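# Press two raised potentiometer knobs onto their collars

## Task

On the circuit board, seat each of the two raised potentiometer knobs down onto the collar of its own potentiometer. Neither potentiometer may be forced out of the board, or the task fails. Both knobs must stay seated on their own once the robot lets go, so being held in place by a gripper does not count. At the end, release everything and move the grippers away.

## Robot and tools

Robot: two FANUC CRX arms, left_arm and right_arm, each with a Robotiq 140 two-finger gripper. Base positions in the scene frame: left_arm at (-0.053, +0.381, 0) m, right_arm at (+0.015, -0.493, 0) m, both nearly unrotated. The scene frame has its origin on the table top between the arms, +z up, +x out over the table, and left_arm on the +y side. The words left and right are arm names, not image sides.

Gripper axes: the fingers point along the gripper's +z and open and close along its y. The reported end_effector_position is the spot between the pads when closed. Closed fingertips extend about 33 mm past it, open ones about 9 mm. Closing pushes the tips about 24 mm further out, so keep that clearance above surfaces.

execute_actions(actions): actions is a list of actions. Each action is a table of up to 15 rows. Each row is applied for one 1/30 s step, and a short table repeats its last row to fill 15 steps. Every row holds 18 numbers in [-1, 1], always for both arms: left dx, dy, dz, rx, ry, rz, gripper position, force_limit, speed, then the same nine for the right arm. dx to rz are an offset, not a pose. They are measured in that gripper's own axes from its measured pose at the start of the action; for a call's first action that is the last pose reported. Every row refers to that same start, not to the previous row. Scale: 1.0 = 0.6 m or 180 degrees, and rx, ry, rz form one rotation vector. Gripper numbers are absolute settings. position +1 is fully open (140 mm), about -0.8 is where the pads touch, and -1 closes until blocked. force_limit -1/0/+1 is about 14/60/107 N. speed -1/0/+1 is about 30/140/250 mm/s. Each step the commanded pose is clipped to within 70 mm and 16 degrees of the measured one, so large offsets need several actions. An empty list just returns state and images.

move(target, speed, stop_force, blocking): target is one 18-number row laid out as above. Its offsets come from the pose in the last result that showed one, in each gripper's own axes. Each gripper travels a straight line and both paths finish together, taking 0.5 to 10 s; a longer path is cut off at 10 s. speed is in m/s, 0.002 to 0.5, default 0.25, and turning is capped at twice that value in rad/s. stop_force (N, 20 to 80, one value shared by both arms) ends an arm's path once the push against its motion stays above that value for two control steps. The gripper then backs up two steps and holds. It is estimated from joint torques, so use it only with slow moves and no rotation. Leave it out when lifting off something you press on. An arm whose target is within 1.5 mm and 0.5 degrees of where it is counts as still. blocking=false returns after 0.5 s and cannot be combined with stop_force. Other commands are refused until the move ends, so check it with wait(0) or end it with stop(). The arms are stiff: a target even slightly past firm contact can trigger a fault, and faster touches hit harder.

wait(seconds): 0 to 10, the arms hold their last command. stop(): brakes a running move; the fingers carry on. zoom_image(camera, region): camera is cam_low, cam_left_wrist or cam_right_wrist, and region is [x0, y0, x1, y1] in pixels, at most 504 by 504. show_instructions(): shows the reference images. read_manual(section): licence texts only. finished_scene(scene): ends the current scene (pass its number) and reports success; this cannot be undone.

Images: cam_low 504x504, and the two wrist cameras 616x616 each, with calibration supplied. Results give a state line, left_arm: ... | right_arm: ..., with end_effector_position in metres and end_effector_quat_wxyz in the scene frame; at long reach these may be slightly off. Hand target lines show where each controller is steering. A pose unreachable line means a clearance check altered or blocked that arm's command. object_status: 0 moving, 1 stopped while opening, 2 stopped while closing (an object is held), 3 at the commanded position or pads together. position_measured is in counts: 3 fully open, 230 pads meeting. To squeeze harder while status is 2, raise force_limit and switch position between -1 and -0.98. A move line reports the ending (done, off_target, moving, held, contact, fault) and limits such as paced (pose clipped) or held (steps blocked, after which the arm may surge).

An arm that should stay put: send its pose offset back to the wanted pose in a reply's first call and zeros afterwards, and always repeat its own three gripper numbers, since 0 is itself a command.

Faults: a joint torque at its load limit (147 N m for waist, shoulder and elbow, 36.8 N m for the three wrist joints) or an outside force of 150 N halts that arm for 10 s and skips the rest of the call. MOTOR HOT warns of heating, and OVER-TEMPERATURE FAULT brakes the arm. Avoid letting the arms collide, knocking anything off the table, and pressing so hard that a potentiometer leaves the board. Parts may be nudged by brief outside tugs. For this job, come down over each knob slowly and vertically, stop at first resistance, check seating in the images, then open and lift clear.

Each tool is called after "Call:" by a JSON object that holds its "name" and its "arguments", one argument or row to a line.

Reference images:

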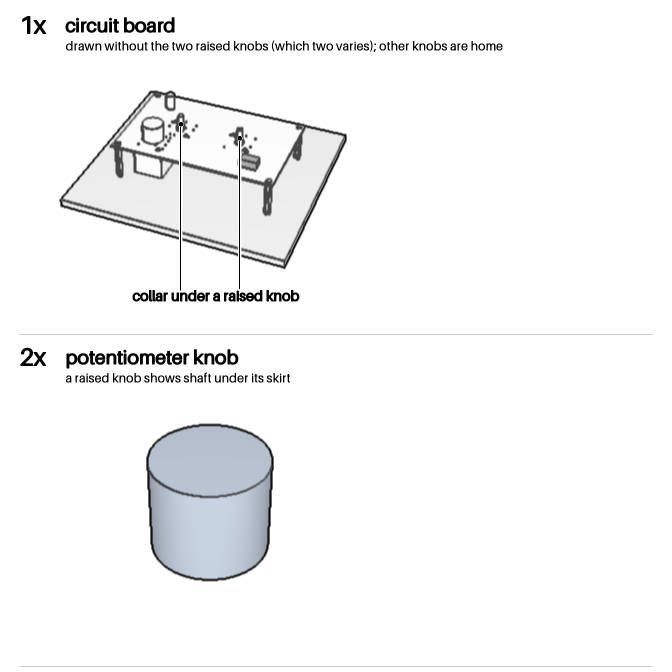

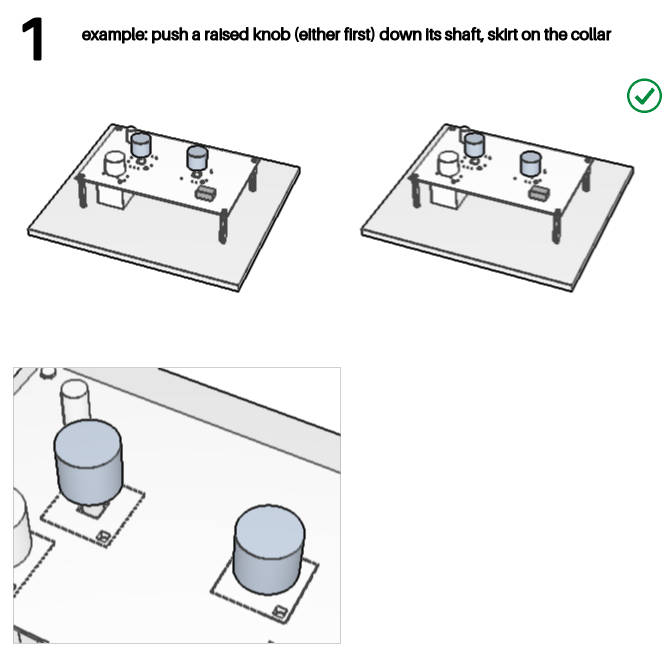

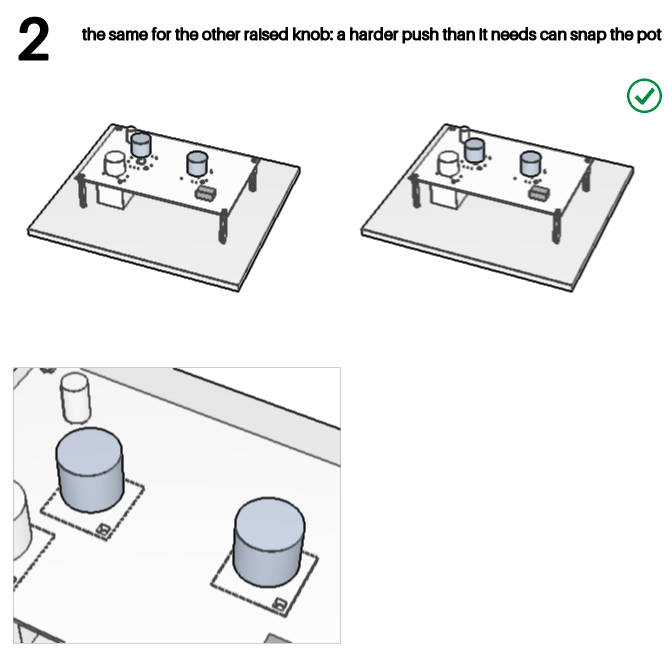

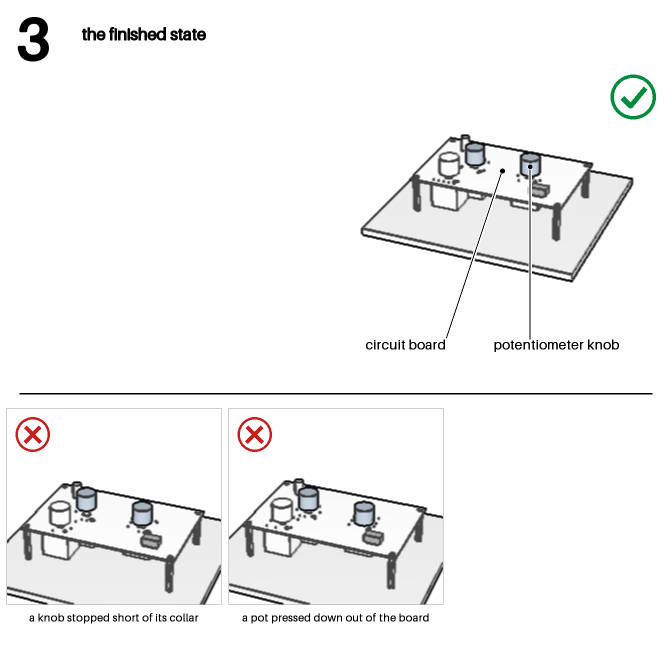

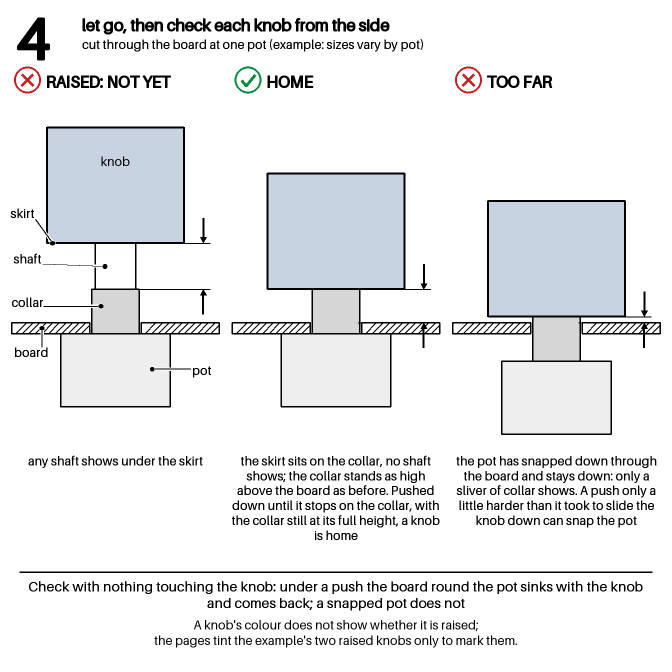

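## Session

Call:
{"name": "execute_actions", "arguments": {
  "actions": []
}}

Scene clock: 0.00 s.
left_arm: end_effector_position=(+0.0018, +0.5926, +0.1943) position_measured=3 object_status=3 end_effector_quat_wxyz=(+0.046, -0.631, +0.773, +0.048) | right_arm: end_effector_position=(+0.6975, -0.5005, +0.1986) position_measured=3 object_status=3 end_effector_quat_wxyz=(+0.184, +0.291, +0.938, -0.029)
Joint positions: left_arm=[ 2.105 -0.844 -0.656  0.078 -1.65  -2.308] | right_arm=[ 0.448  0.309  0.12   0.285 -1.122 -2.574]
Joint velocities: left_arm=[-0.001 -0.    -0.    -0.001  0.001 -0.   ] | right_arm=[-0.    -0.     0.001 -0.    -0.    -0.   ]
Hand target (left_arm): +0.002, +0.593, +0.194; +0.046, -0.631, +0.773, +0.048
Hand target (right_arm): +0.697, -0.501, +0.199; +0.184, +0.291, +0.938, -0.029

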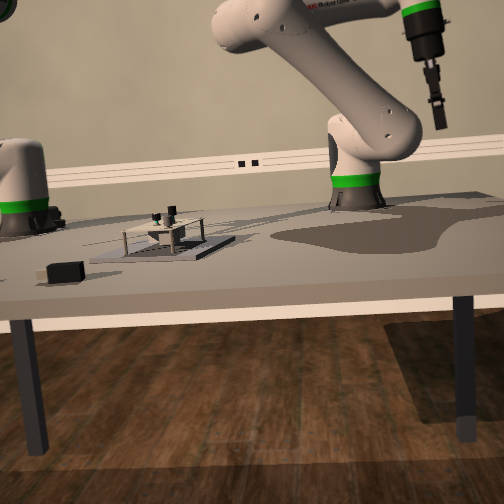

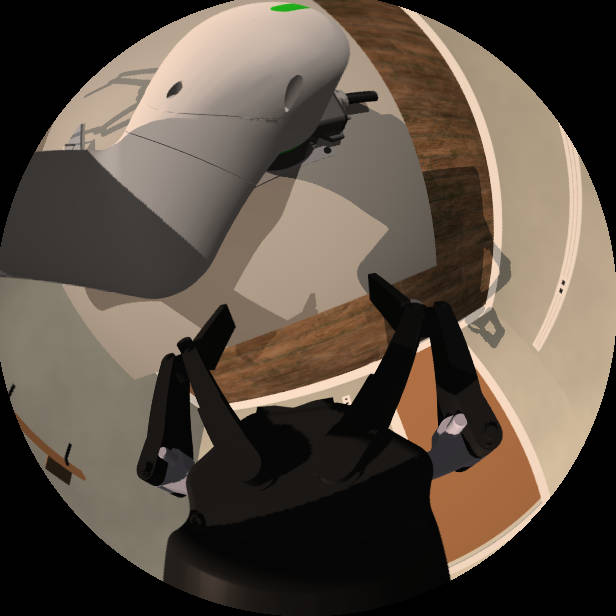

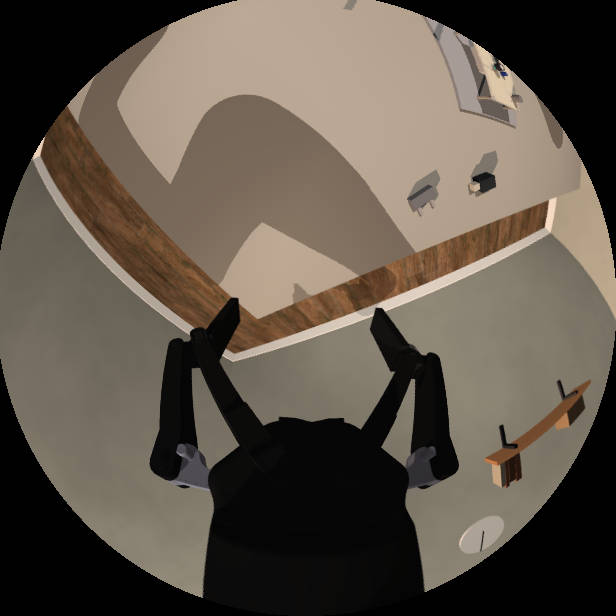

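Call:
{"name": "zoom_image", "arguments": {
  "camera": "cam_low",
  "region": [110,190,220,265]
}}

Call:
{"name": "move", "arguments": {
  "target": [0,0,0,0,0,0,1,0,0,0.579,0.492,-0.197,0.0172,0.118,0,-1,0,0],
  "speed": 0.4
}}

Region (110, 190, 220, 265) of cam_low's 504x504 image, scaled by 4.582, with more detail than that image has; it fills the top 344 rows of this view, and the rest is white.

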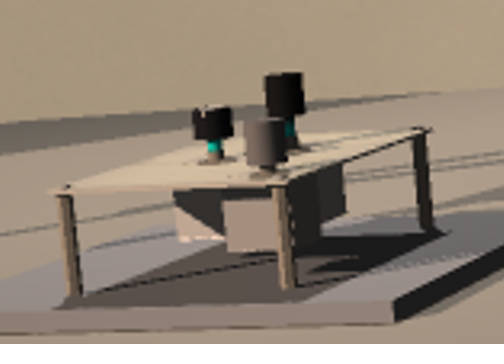

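Scene clock: 14.27 s.
left_arm: end_effector_position=(+0.0018, +0.5926, +0.1943) position_measured=3 object_status=3 end_effector_quat_wxyz=(+0.046, -0.631, +0.773, +0.048) | right_arm: end_effector_position=(+0.5581, -0.0503, +0.1974) position_measured=233 object_status=3 end_effector_quat_wxyz=(-0.000, +0.296, +0.955, -0.000)
Joint positions: left_arm=[ 2.105 -0.844 -0.656  0.078 -1.65  -2.308] | right_arm=[ 1.008  0.695  0.821 -0.    -1.697 -3.043]
Joint velocities: left_arm=[ 0.  0.  0.  0. -0.  0.] | right_arm=[ 0.     0.01   0.018 -0.002 -0.013  0.   ]
Hand target (left_arm): +0.002, +0.593, +0.194; +0.046, -0.631, +0.773, +0.048
Hand target (right_arm): +0.558, -0.050, +0.197; -0.000, +0.296, +0.955, -0.000
Off the commanded pose (left_arm): 0.000 m, 0 deg.
Off the commanded pose (right_arm): 0.001 m, 0 deg.
move: done; limits=paced
camera_calibration (this result's frames):
cam_right_wrist: T_world_to_cam=[[0.505686, 0.862699, 0.00563773, -0.239274], [0.773221, -0.456116, 0.440554, -0.530229], [0.382637, -0.218423, -0.897708, 0.134688], [0, 0, 0, 1]] pos_world=[0.479445, -0.00600542, 0.355854]

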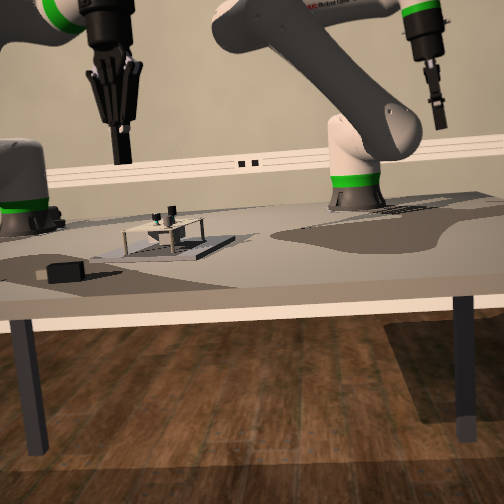

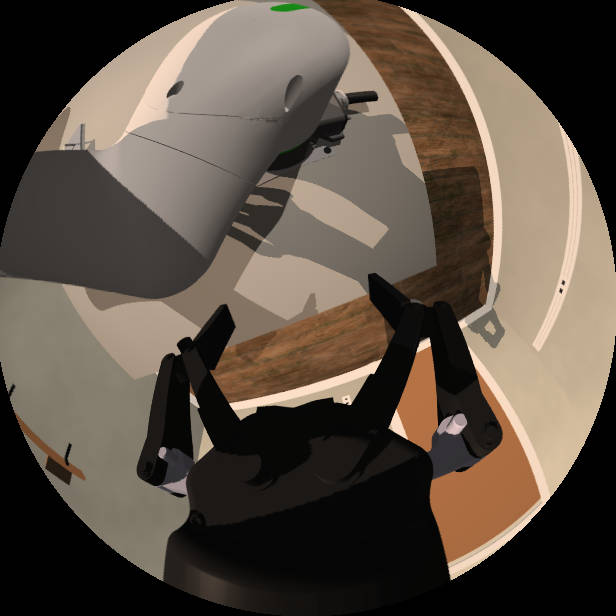

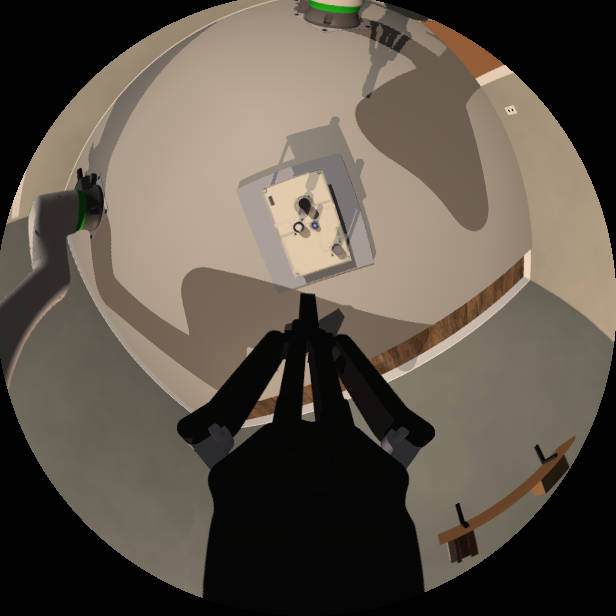

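Call:
{"name": "move", "arguments": {
  "target": [0,0,0,0,0,0,1,0,0,0.186,-0.018,0.128,0,0,0,-1,0,0]
}}

Call:
{"name": "zoom_image", "arguments": {
  "camera": "cam_low",
  "region": [140,185,200,235]
}}

Call:
{"name": "zoom_image", "arguments": {
  "camera": "cam_right_wrist",
  "region": [240,220,380,360]
}}

Scene clock: 26.90 s.
left_arm: end_effector_position=(+0.0018, +0.5926, +0.1943) position_measured=3 object_status=3 end_effector_quat_wxyz=(+0.046, -0.631, +0.773, +0.048) | right_arm: end_effector_position=(+0.4600, +0.0037, +0.1205) position_measured=233 object_status=3 end_effector_quat_wxyz=(-0.000, +0.297, +0.955, -0.001)
Joint positions: left_arm=[ 2.105 -0.844 -0.656  0.078 -1.65  -2.308] | right_arm=[ 1.174  0.589  0.475 -0.    -1.458 -3.21 ]
Joint velocities: left_arm=[ 0.001  0.    -0.     0.001  0.001 -0.   ] | right_arm=[ 0.002 -0.002 -0.003  0.001  0.005 -0.003]
Hand target (left_arm): +0.002, +0.593, +0.194; +0.046, -0.631, +0.773, +0.048
Hand target (right_arm): +0.460, +0.004, +0.120; -0.000, +0.297, +0.955, -0.001
Off the commanded pose (left_arm): 0.000 m, 0 deg.
Off the commanded pose (right_arm): 0.000 m, 0 deg.
move: done
camera_calibration (this result's frames):
cam_left_wrist: T_world_to_cam=[[-0.923172, 0.374507, 0.0865958, -0.245625], [0.36493, 0.783142, 0.503502, -0.557484], [0.120748, 0.49642, -0.859644, 0.0471087], [0, 0, 0, 1]] pos_world=[-0.0289991, 0.505192, 0.342461]
cam_right_wrist: T_world_to_cam=[[0.506243, 0.862376, 0.00505579, -0.235965], [0.773034, -0.45638, 0.440608, -0.395772], [0.382277, -0.219147, -0.897685, 0.115154], [0, 0, 0, 1]] pos_world=[0.38138, 0.0481039, 0.278945]

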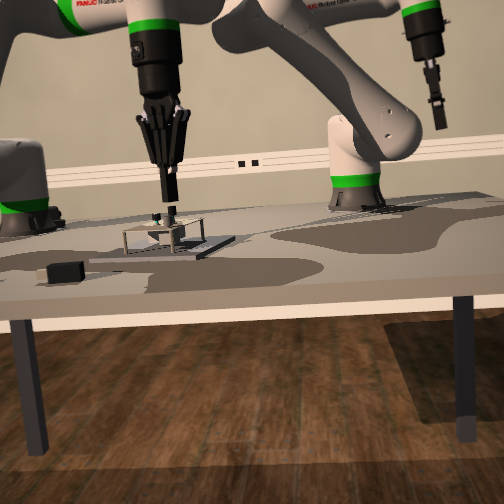

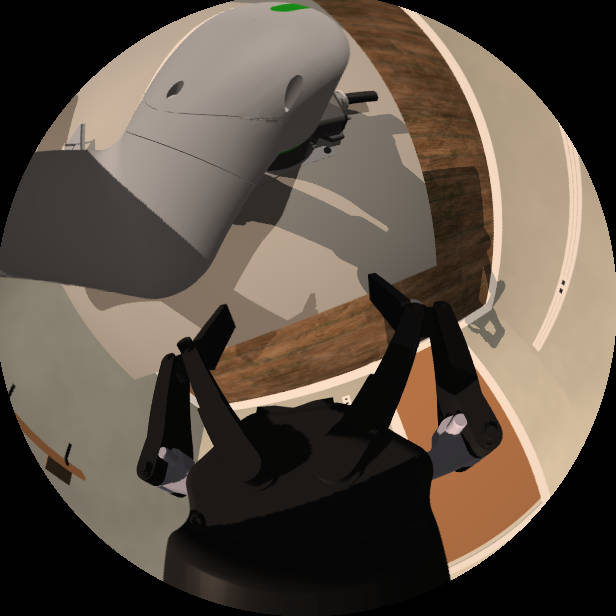

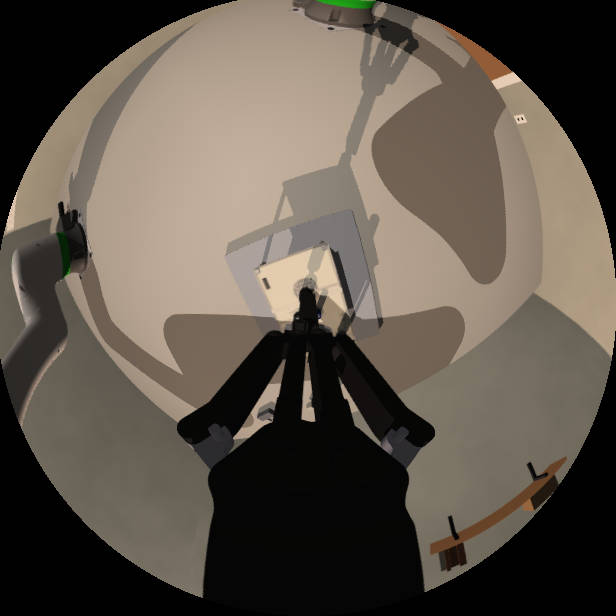

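Region (140, 185, 200, 235) of cam_low's 504x504 image, scaled by 8.400, with more detail than that image has.

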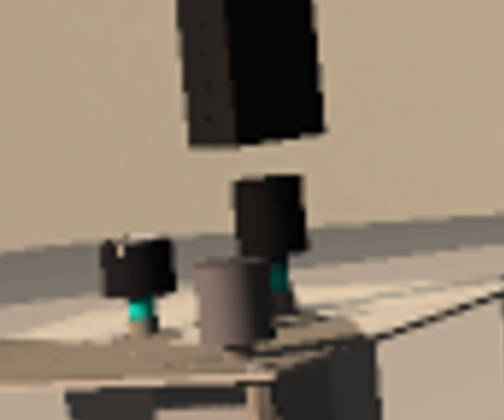

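Region (240, 220, 380, 360) of cam_right_wrist's 616x616 image, scaled by 3.600, with more detail than that image has.

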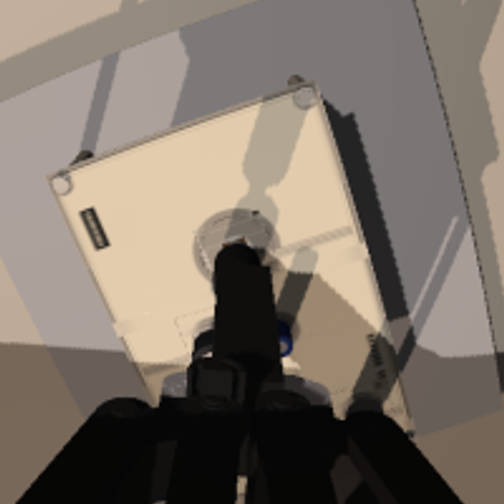

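Call:
{"name": "move", "arguments": {
  "target": [0,0,0,0,0,0,1,0,0,0.007,-0.002,0.011,0,0,0,-1,0,0]
}}

Call:
{"name": "move", "arguments": {
  "target": [0,0,0,0,0,0,1,0,0,0,0,0.013,0,0,0,-1,0,0],
  "speed": 0.005,
  "stop_force": 20
}}

Call:
{"name": "zoom_image", "arguments": {
  "camera": "cam_low",
  "region": [140,185,200,235]
}}

Scene clock: 35.03 s.
left_arm: end_effector_position=(+0.0018, +0.5926, +0.1943) position_measured=3 object_status=3 end_effector_quat_wxyz=(+0.046, -0.631, +0.773, +0.048) | right_arm: end_effector_position=(+0.4559, +0.0050, +0.1140) position_measured=233 object_status=3 end_effector_quat_wxyz=(-0.000, +0.297, +0.955, -0.001)
Joint positions: left_arm=[ 2.105 -0.844 -0.656  0.078 -1.65  -2.308] | right_arm=[ 1.18   0.586  0.456 -0.    -1.441 -3.216]
Joint velocities: left_arm=[ 0.     0.     0.    -0.     0.002 -0.   ] | right_arm=[ 0.002  0.    -0.003  0.     0.003 -0.001]
Hand target (left_arm): +0.002, +0.593, +0.194; +0.046, -0.631, +0.773, +0.048
Hand target (right_arm): +0.456, +0.005, +0.114; -0.000, +0.297, +0.955, -0.001
Off the commanded pose (left_arm): 0.000 m, 0 deg.
Off the commanded pose (right_arm): 0.000 m, 0 deg.
move: done
camera_calibration (this result's frames):
cam_left_wrist: T_world_to_cam=[[-0.923172, 0.374507, 0.0865959, -0.245625], [0.36493, 0.783142, 0.503502, -0.557484], [0.120748, 0.49642, -0.859644, 0.0471086], [0, 0, 0, 1]] pos_world=[-0.0289992, 0.505192, 0.342461]
cam_right_wrist: T_world_to_cam=[[0.506273, 0.862359, 0.00503278, -0.235037], [0.772987, -0.456377, 0.440695, -0.389148], [0.382334, -0.219222, -0.897643, 0.111126], [0, 0, 0, 1]] pos_world=[0.377311, 0.0494492, 0.27243]

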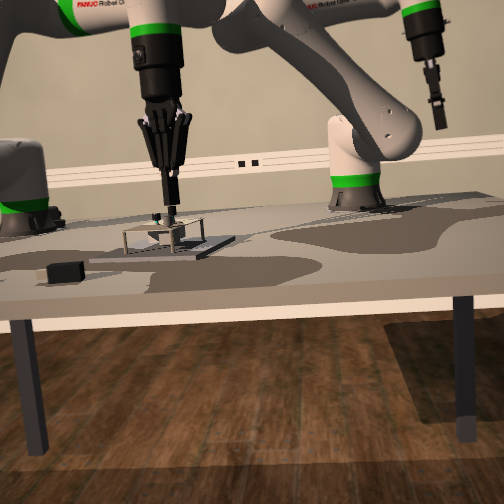

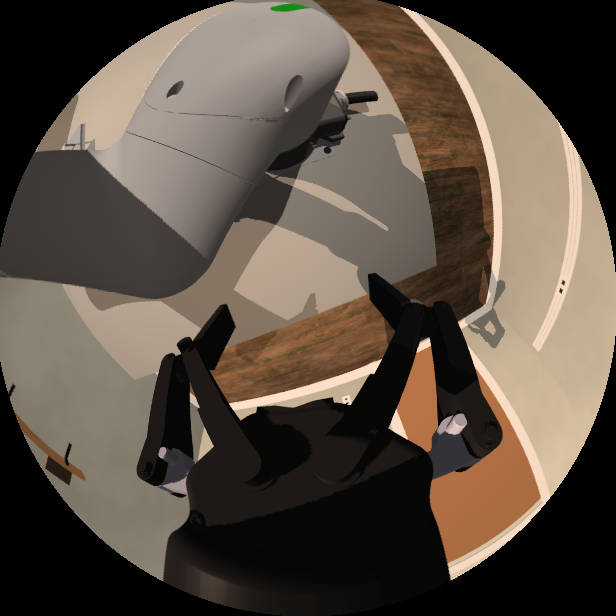

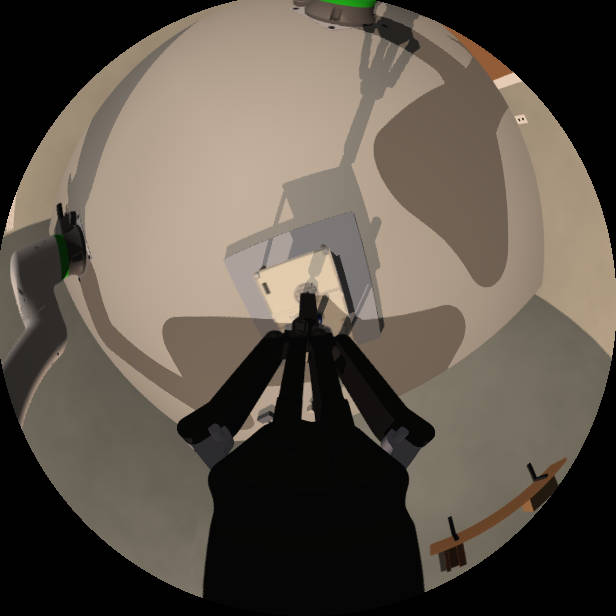

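action 0: stop_force needs each arm's force reading of the 0.2 s before this call, and left_arm is near a pose that gives none; nothing of the call was run and nothing moved

Region (140, 185, 200, 235) of cam_low's 504x504 image, scaled by 8.400, with more detail than that image has.

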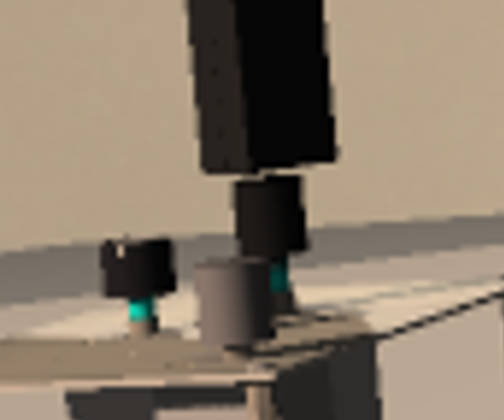

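Call:
{"name": "move", "arguments": {
  "target": [0.3,-0.5,0,0,0,0,1,0,0,0,0,0,0,0,0,-1,0,0],
  "speed": 0.4
}}

Call:
{"name": "move", "arguments": {
  "target": [0,0,0,0,0,0,1,0,0,0,0,0.013,0,0,0,-1,0,0],
  "speed": 0.005,
  "stop_force": 20
}}

Call:
{"name": "zoom_image", "arguments": {
  "camera": "cam_low",
  "region": [140,185,200,235]
}}

Scene clock: 41.87 s.
left_arm: end_effector_position=(+0.0903, +0.5062, +0.1799) position_measured=3 object_status=3 end_effector_quat_wxyz=(+0.078, -0.625, +0.776, +0.032) | right_arm: end_effector_position=(+0.4559, +0.0051, +0.1140) position_measured=233 object_status=3 end_effector_quat_wxyz=(-0.000, +0.297, +0.955, -0.001)
Joint positions: left_arm=[ 1.82  -1.078 -0.752  0.12  -1.773 -2.016] | right_arm=[ 1.18   0.586  0.456 -0.    -1.441 -3.216]
Joint velocities: left_arm=[ 0.    -0.     0.    -0.    -0.001  0.001] | right_arm=[-0.001 -0.     0.    -0.     0.    -0.   ]
Hand target (left_arm): +0.090, +0.506, +0.180; +0.078, -0.625, +0.776, +0.032
Hand target (right_arm): +0.456, +0.005, +0.114; -0.000, +0.297, +0.955, -0.001
Off the commanded pose (left_arm): 0.226 m, 4 deg; position clipped at the last step of the last action.
Off the commanded pose (right_arm): 0.000 m, 0 deg.
move: held (left_arm); limits=paced,held; held on 19 of 38 steps (left_arm), including the last (left_arm)
pose unreachable (left arm): on one or more control steps of this call, first in action 0 (counted from 0), this arm could not follow its commanded pose, so it was not sent that pose on those steps. On the call's last step it was still not sent that pose. It may still have moved: this result reports where it is.
cause: the commanded pose would bring two parts of the arm too close to each other (its gripper and another part of the arm, with joints 3 (elbow) to 6 (wrist roll) between them).
camera_calibration (this result's frames):
cam_left_wrist: T_world_to_cam=[[-0.919757, 0.391507, 0.0277426, -0.128631], [0.343194, 0.767932, 0.540831, -0.511914], [0.190435, 0.506954, -0.840674, 0.0519326], [0, 0, 0, 1]] pos_world=[0.0474867, 0.417148, 0.324086]
cam_right_wrist: T_world_to_cam=[[0.506324, 0.862328, 0.00507136, -0.235069], [0.772983, -0.456456, 0.440619, -0.389094], [0.382273, -0.219176, -0.89768, 0.111195], [0, 0, 0, 1]] pos_world=[0.377278, 0.049474, 0.272451]

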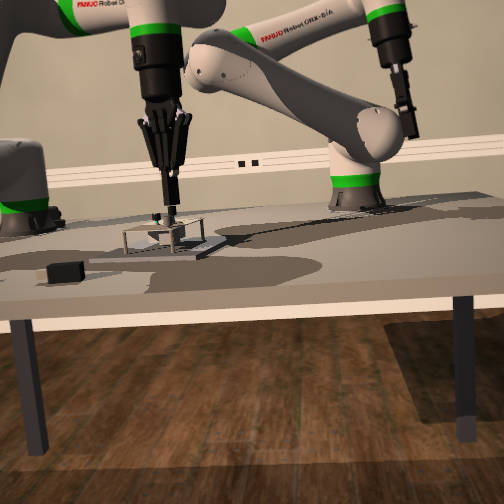

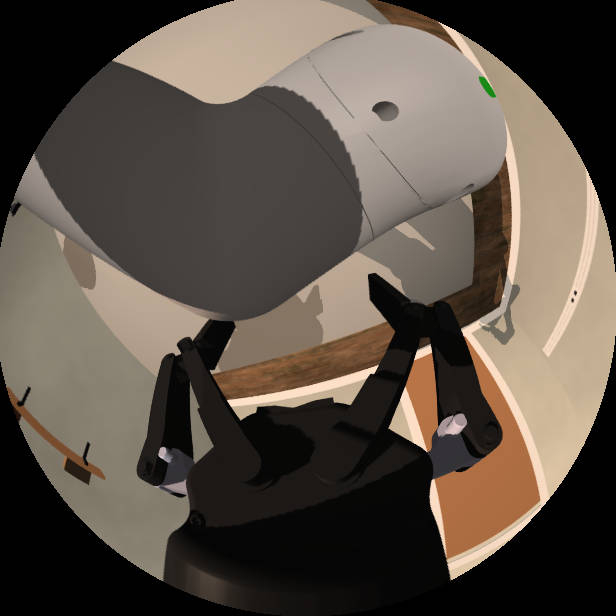

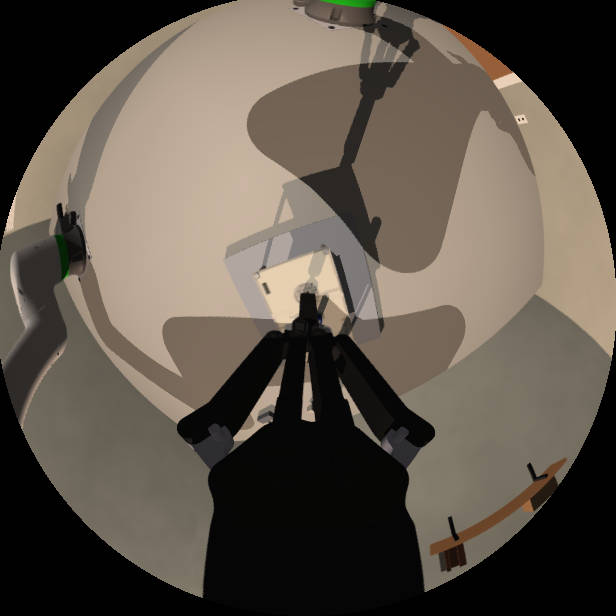

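action 0: stop_force needs each arm's force reading of the 0.2 s before this call, and left_arm is near a pose that gives none; nothing of the call was run and nothing moved

Region (140, 185, 200, 235) of cam_low's 504x504 image, scaled by 8.400, with more detail than that image has.

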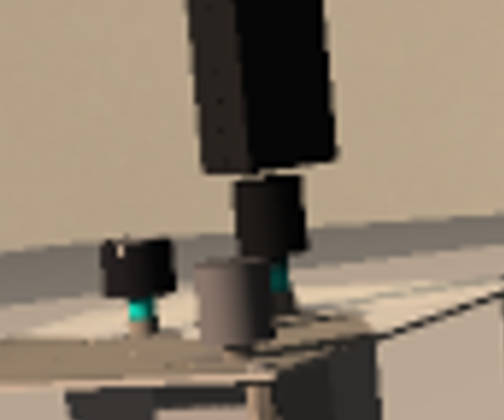

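Call:
{"name": "move", "arguments": {
  "target": [-0.3,-0.1,0,0,0,0,1,0,0,0,0,0,0,0,0,-1,0,0]
}}

Call:
{"name": "move", "arguments": {
  "target": [0,0,0,0,0,0,1,0,0,0,0,0.013,0,0,0,-1,0,0],
  "speed": 0.005,
  "stop_force": 20
}}

Call:
{"name": "zoom_image", "arguments": {
  "camera": "cam_low",
  "region": [140,185,200,235]
}}

Scene clock: 51.87 s.
left_arm: end_effector_position=(+0.1860, +0.6666, +0.2120) position_measured=3 object_status=3 end_effector_quat_wxyz=(+0.079, -0.624, +0.777, +0.032) | right_arm: end_effector_position=(+0.4559, +0.0051, +0.1140) position_measured=233 object_status=3 end_effector_quat_wxyz=(-0.000, +0.297, +0.955, -0.001)
Joint positions: left_arm=[ 1.252 -0.36  -0.383  0.034 -1.381 -1.485] | right_arm=[ 1.18   0.586  0.456 -0.    -1.441 -3.216]
Joint velocities: left_arm=[-0.01   0.009  0.009 -0.009 -0.006  0.012] | right_arm=[-0.001  0.     0.    -0.     0.     0.   ]
Hand target (left_arm): +0.186, +0.667, +0.212; +0.078, -0.624, +0.777, +0.032
Hand target (right_arm): +0.456, +0.005, +0.114; -0.000, +0.297, +0.955, -0.001
Off the commanded pose (left_arm): 0.000 m, 0 deg.
Off the commanded pose (right_arm): 0.000 m, 0 deg.
move: done; limits=paced
camera_calibration (this result's frames):
cam_left_wrist: T_world_to_cam=[[-0.919223, 0.392664, 0.0290449, -0.105419], [0.344578, 0.766573, 0.541879, -0.684893], [0.190511, 0.508116, -0.839955, -0.0215706], [0, 0, 0, 1]] pos_world=[0.143205, 0.577375, 0.356073]
cam_right_wrist: T_world_to_cam=[[0.506324, 0.862328, 0.00507346, -0.235071], [0.772983, -0.456457, 0.440618, -0.389094], [0.382274, -0.219174, -0.89768, 0.111196], [0, 0, 0, 1]] pos_world=[0.377278, 0.0494746, 0.272453]

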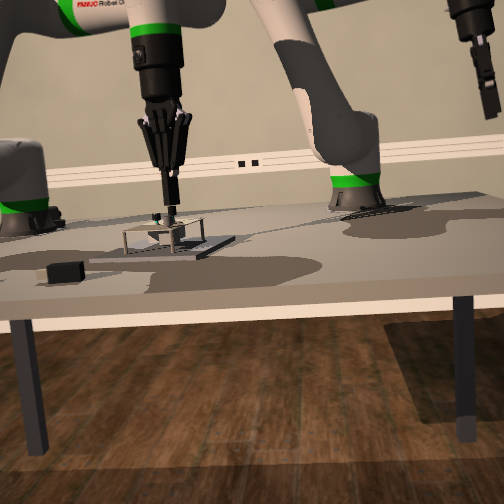

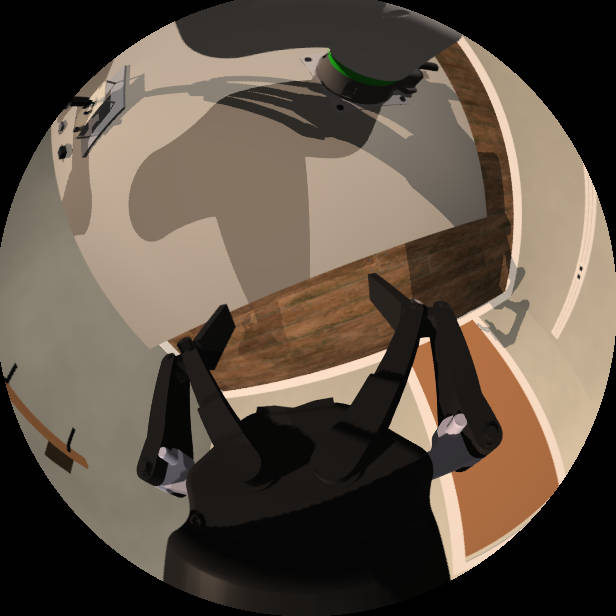

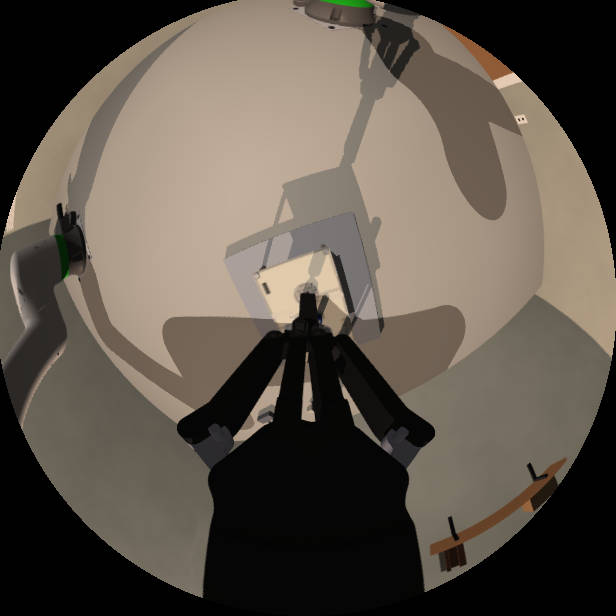

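Scene clock: 53.63 s.
left_arm: end_effector_position=(+0.1860, +0.6666, +0.2120) position_measured=3 object_status=3 end_effector_quat_wxyz=(+0.079, -0.624, +0.777, +0.032) | right_arm: end_effector_position=(+0.4559, +0.0050, +0.1062) position_measured=233 object_status=3 end_effector_quat_wxyz=(-0.000, +0.297, +0.955, -0.001)
Joint positions: left_arm=[ 1.252 -0.36  -0.383  0.034 -1.381 -1.485] | right_arm=[ 1.18   0.589  0.442 -0.    -1.425 -3.216]
Joint velocities: left_arm=[ 0.     0.    -0.    -0.    -0.001  0.   ] | right_arm=[-0.001  0.    -0.001  0.     0.001  0.   ]
Hand target (left_arm): +0.186, +0.667, +0.212; +0.079, -0.624, +0.777, +0.032
Hand target (right_arm): +0.456, +0.005, +0.106; -0.000, +0.297, +0.955, -0.001
Off the commanded pose (left_arm): 0.000 m, 0 deg.
Off the commanded pose (right_arm): 0.000 m, 0 deg.
move: done
camera_calibration (this result's frames):
cam_left_wrist: T_world_to_cam=[[-0.919223, 0.392664, 0.029045, -0.105419], [0.344578, 0.766573, 0.541879, -0.684893], [0.190511, 0.508116, -0.839955, -0.0215707], [0, 0, 0, 1]] pos_world=[0.143205, 0.577375, 0.356073]
cam_right_wrist: T_world_to_cam=[[0.506339, 0.86232, 0.00507066, -0.235015], [0.772979, -0.456471, 0.44061, -0.385674], [0.382262, -0.219179, -0.897684, 0.104247], [0, 0, 0, 1]] pos_world=[0.377266, 0.0494574, 0.264704]

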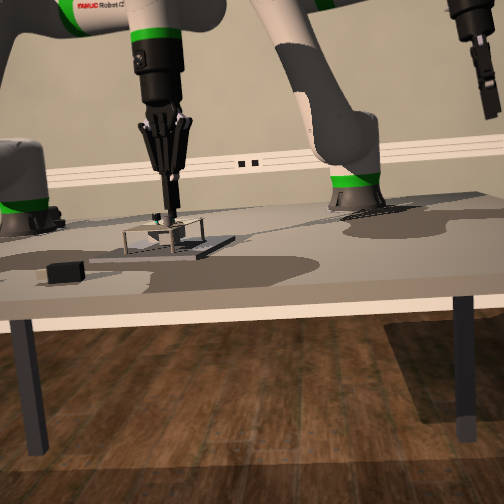

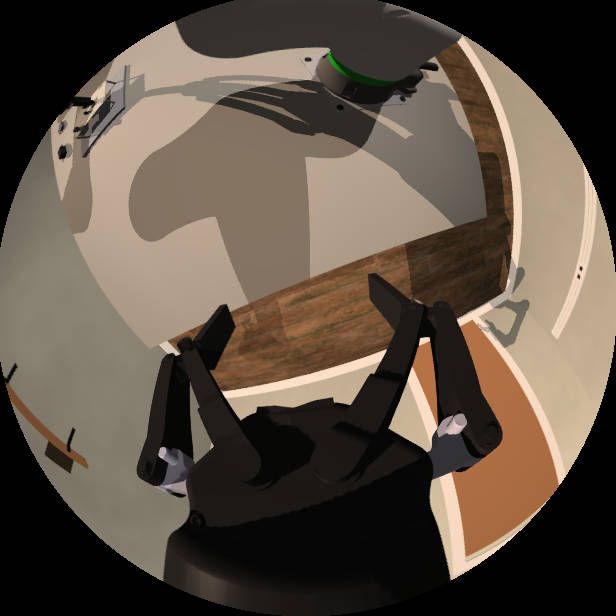

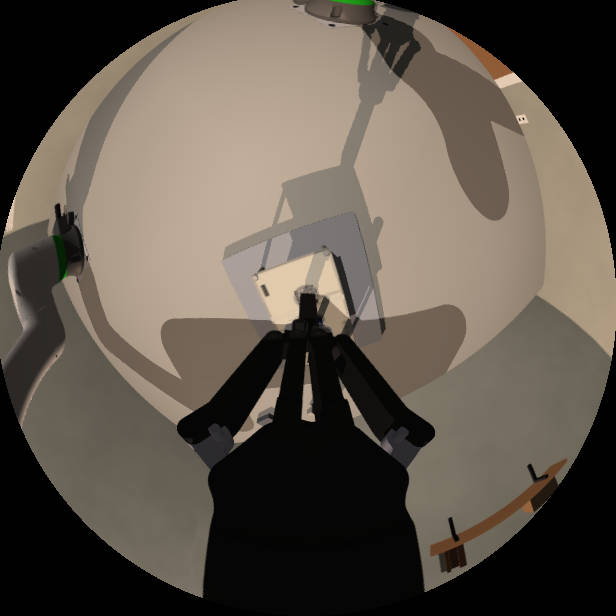

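Region (140, 185, 200, 235) of cam_low's 504x504 image, scaled by 8.400, with more detail than that image has.

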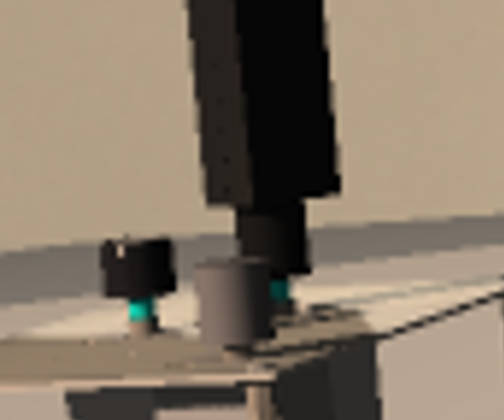

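Call:
{"name": "move", "arguments": {
  "target": [0,0,0,0,0,0,1,0,0,0,0,0.007,0,0,0,-1,0,0],
  "speed": 0.005
}}

Call:
{"name": "zoom_image", "arguments": {
  "camera": "cam_low",
  "region": [150,200,190,230]
}}

Scene clock: 60.07 s.
left_arm: end_effector_position=(+0.1860, +0.6666, +0.2120) position_measured=3 object_status=3 end_effector_quat_wxyz=(+0.079, -0.624, +0.777, +0.032) | right_arm: end_effector_position=(+0.4559, +0.0050, +0.1021) position_measured=233 object_status=3 end_effector_quat_wxyz=(-0.000, +0.297, +0.955, -0.001)
Joint positions: left_arm=[ 1.252 -0.36  -0.383  0.034 -1.381 -1.485] | right_arm=[ 1.18   0.591  0.435 -0.    -1.416 -3.216]
Joint velocities: left_arm=[-0.001  0.     0.    -0.    -0.002 -0.001] | right_arm=[ 0.    -0.    -0.002 -0.     0.001 -0.   ]
Hand target (left_arm): +0.186, +0.667, +0.212; +0.079, -0.624, +0.777, +0.032
Hand target (right_arm): +0.456, +0.005, +0.102; -0.000, +0.297, +0.955, -0.001
Off the commanded pose (left_arm): 0.000 m, 0 deg.
Off the commanded pose (right_arm): 0.000 m, 0 deg.
move: done
camera_calibration (this result's frames):
cam_left_wrist: T_world_to_cam=[[-0.919223, 0.392664, 0.029045, -0.10542], [0.344578, 0.766572, 0.541879, -0.684893], [0.190511, 0.508116, -0.839955, -0.0215706], [0, 0, 0, 1]] pos_world=[0.143205, 0.577375, 0.356073]
cam_right_wrist: T_world_to_cam=[[0.50637, 0.862301, 0.00506815, -0.234992], [0.772963, -0.456498, 0.440611, -0.383857], [0.382253, -0.219194, -0.897684, 0.100519], [0, 0, 0, 1]] pos_world=[0.377276, 0.0494376, 0.260556]

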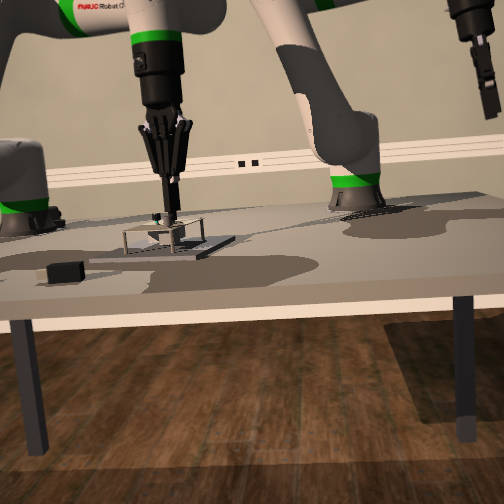

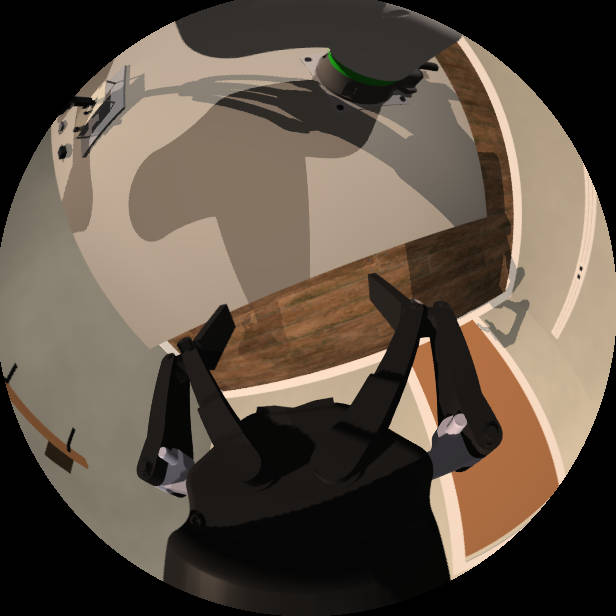

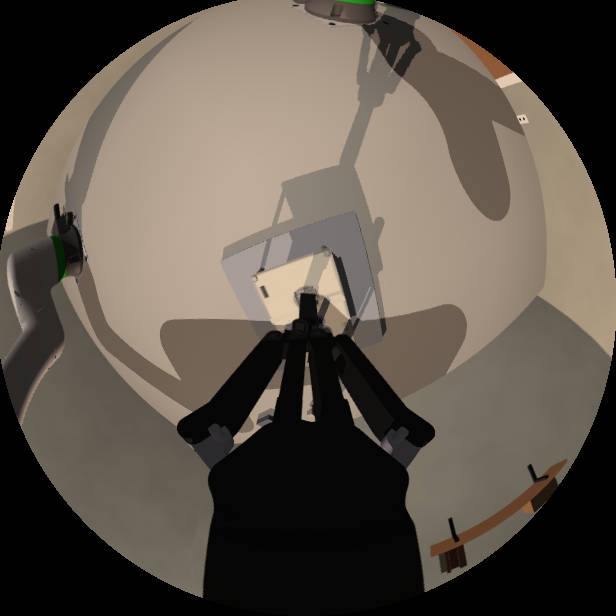

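Region (150, 200, 190, 230) of cam_low's 504x504 image, scaled by 12.600, with more detail than that image has; it fills the top 378 rows of this view, and the rest is white.

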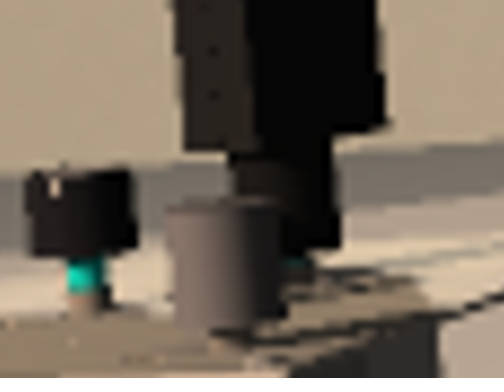

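Call:
{"name": "execute_actions", "arguments": {
  "actions": [
    [[0,0,0,0,0,0,1,0,0,0,0,0.001,0,0,0,-1,0,0]]
  ]
}}

Call:
{"name": "zoom_image", "arguments": {
  "camera": "cam_low",
  "region": [150,200,190,230]
}}

Scene clock: 65.50 s.
left_arm: end_effector_position=(+0.1860, +0.6666, +0.2120) position_measured=3 object_status=3 end_effector_quat_wxyz=(+0.079, -0.624, +0.777, +0.032) | right_arm: end_effector_position=(+0.4559, +0.0050, +0.1015) position_measured=233 object_status=3 end_effector_quat_wxyz=(-0.000, +0.297, +0.955, -0.001)
Joint positions: left_arm=[ 1.252 -0.36  -0.383  0.034 -1.381 -1.485] | right_arm=[ 1.18   0.591  0.434 -0.    -1.415 -3.216]
Joint velocities: left_arm=[ 0.    -0.     0.     0.001 -0.001 -0.001] | right_arm=[ 0.001  0.    -0.001 -0.     0.    -0.   ]
Hand target (left_arm): +0.186, +0.667, +0.212; +0.079, -0.624, +0.777, +0.032
Hand target (right_arm): +0.456, +0.005, +0.101; -0.000, +0.297, +0.955, -0.001
Off the commanded pose (left_arm): 0.000 m, 0 deg.
Off the commanded pose (right_arm): 0.000 m, 0 deg.
camera_calibration (this result's frames):
cam_left_wrist: T_world_to_cam=[[-0.919223, 0.392664, 0.0290449, -0.105419], [0.344578, 0.766572, 0.541879, -0.684893], [0.190511, 0.508116, -0.839955, -0.0215707], [0, 0, 0, 1]] pos_world=[0.143205, 0.577375, 0.356073]
cam_right_wrist: T_world_to_cam=[[0.506372, 0.8623, 0.00506817, -0.234988], [0.772962, -0.456499, 0.440611, -0.383593], [0.382252, -0.219195, -0.897684, 0.0999824], [0, 0, 0, 1]] pos_world=[0.377276, 0.0494362, 0.259959]

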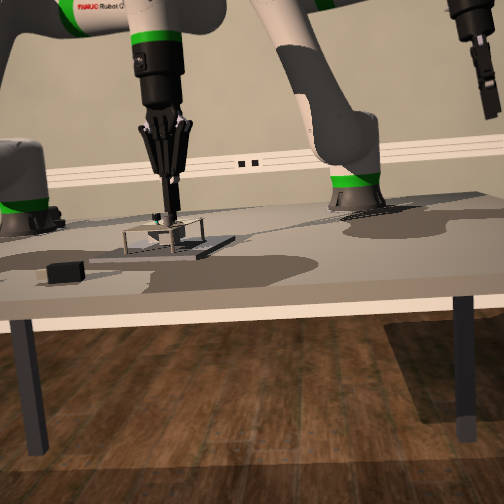

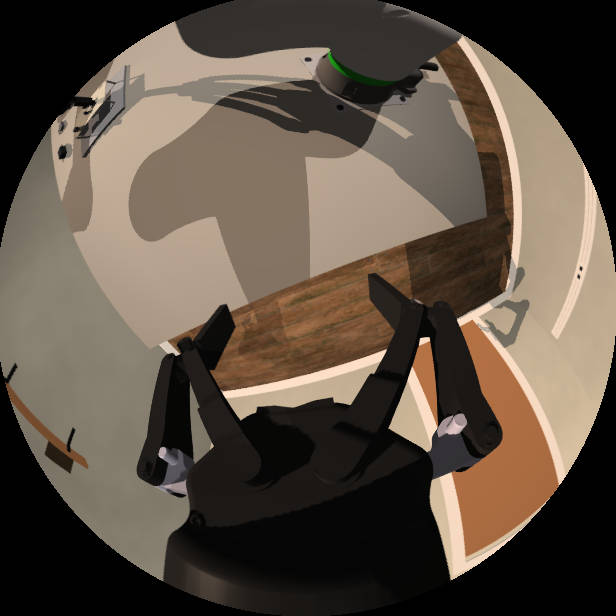

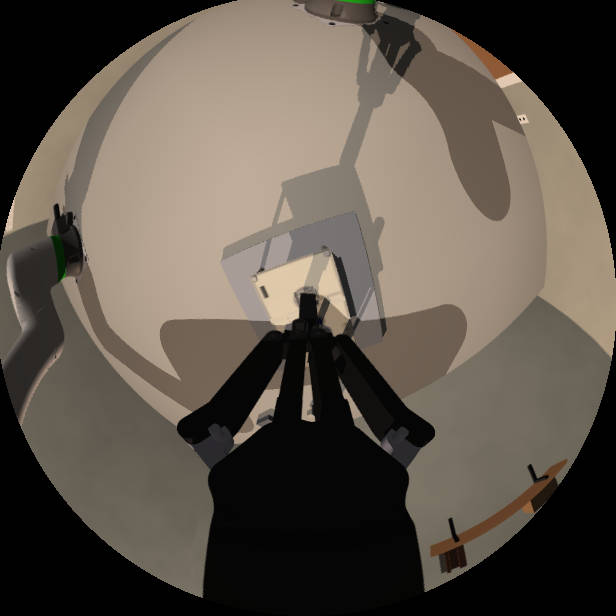

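Region (150, 200, 190, 230) of cam_low's 504x504 image, scaled by 12.600, with more detail than that image has; it fills the top 378 rows of this view, and the rest is white.

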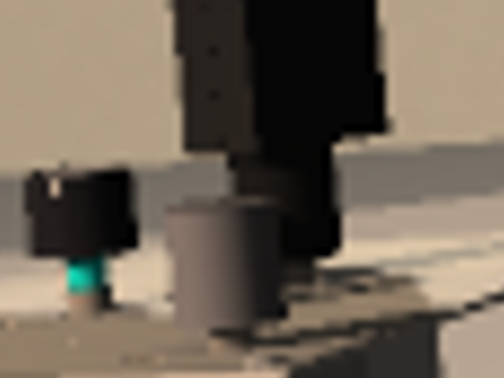

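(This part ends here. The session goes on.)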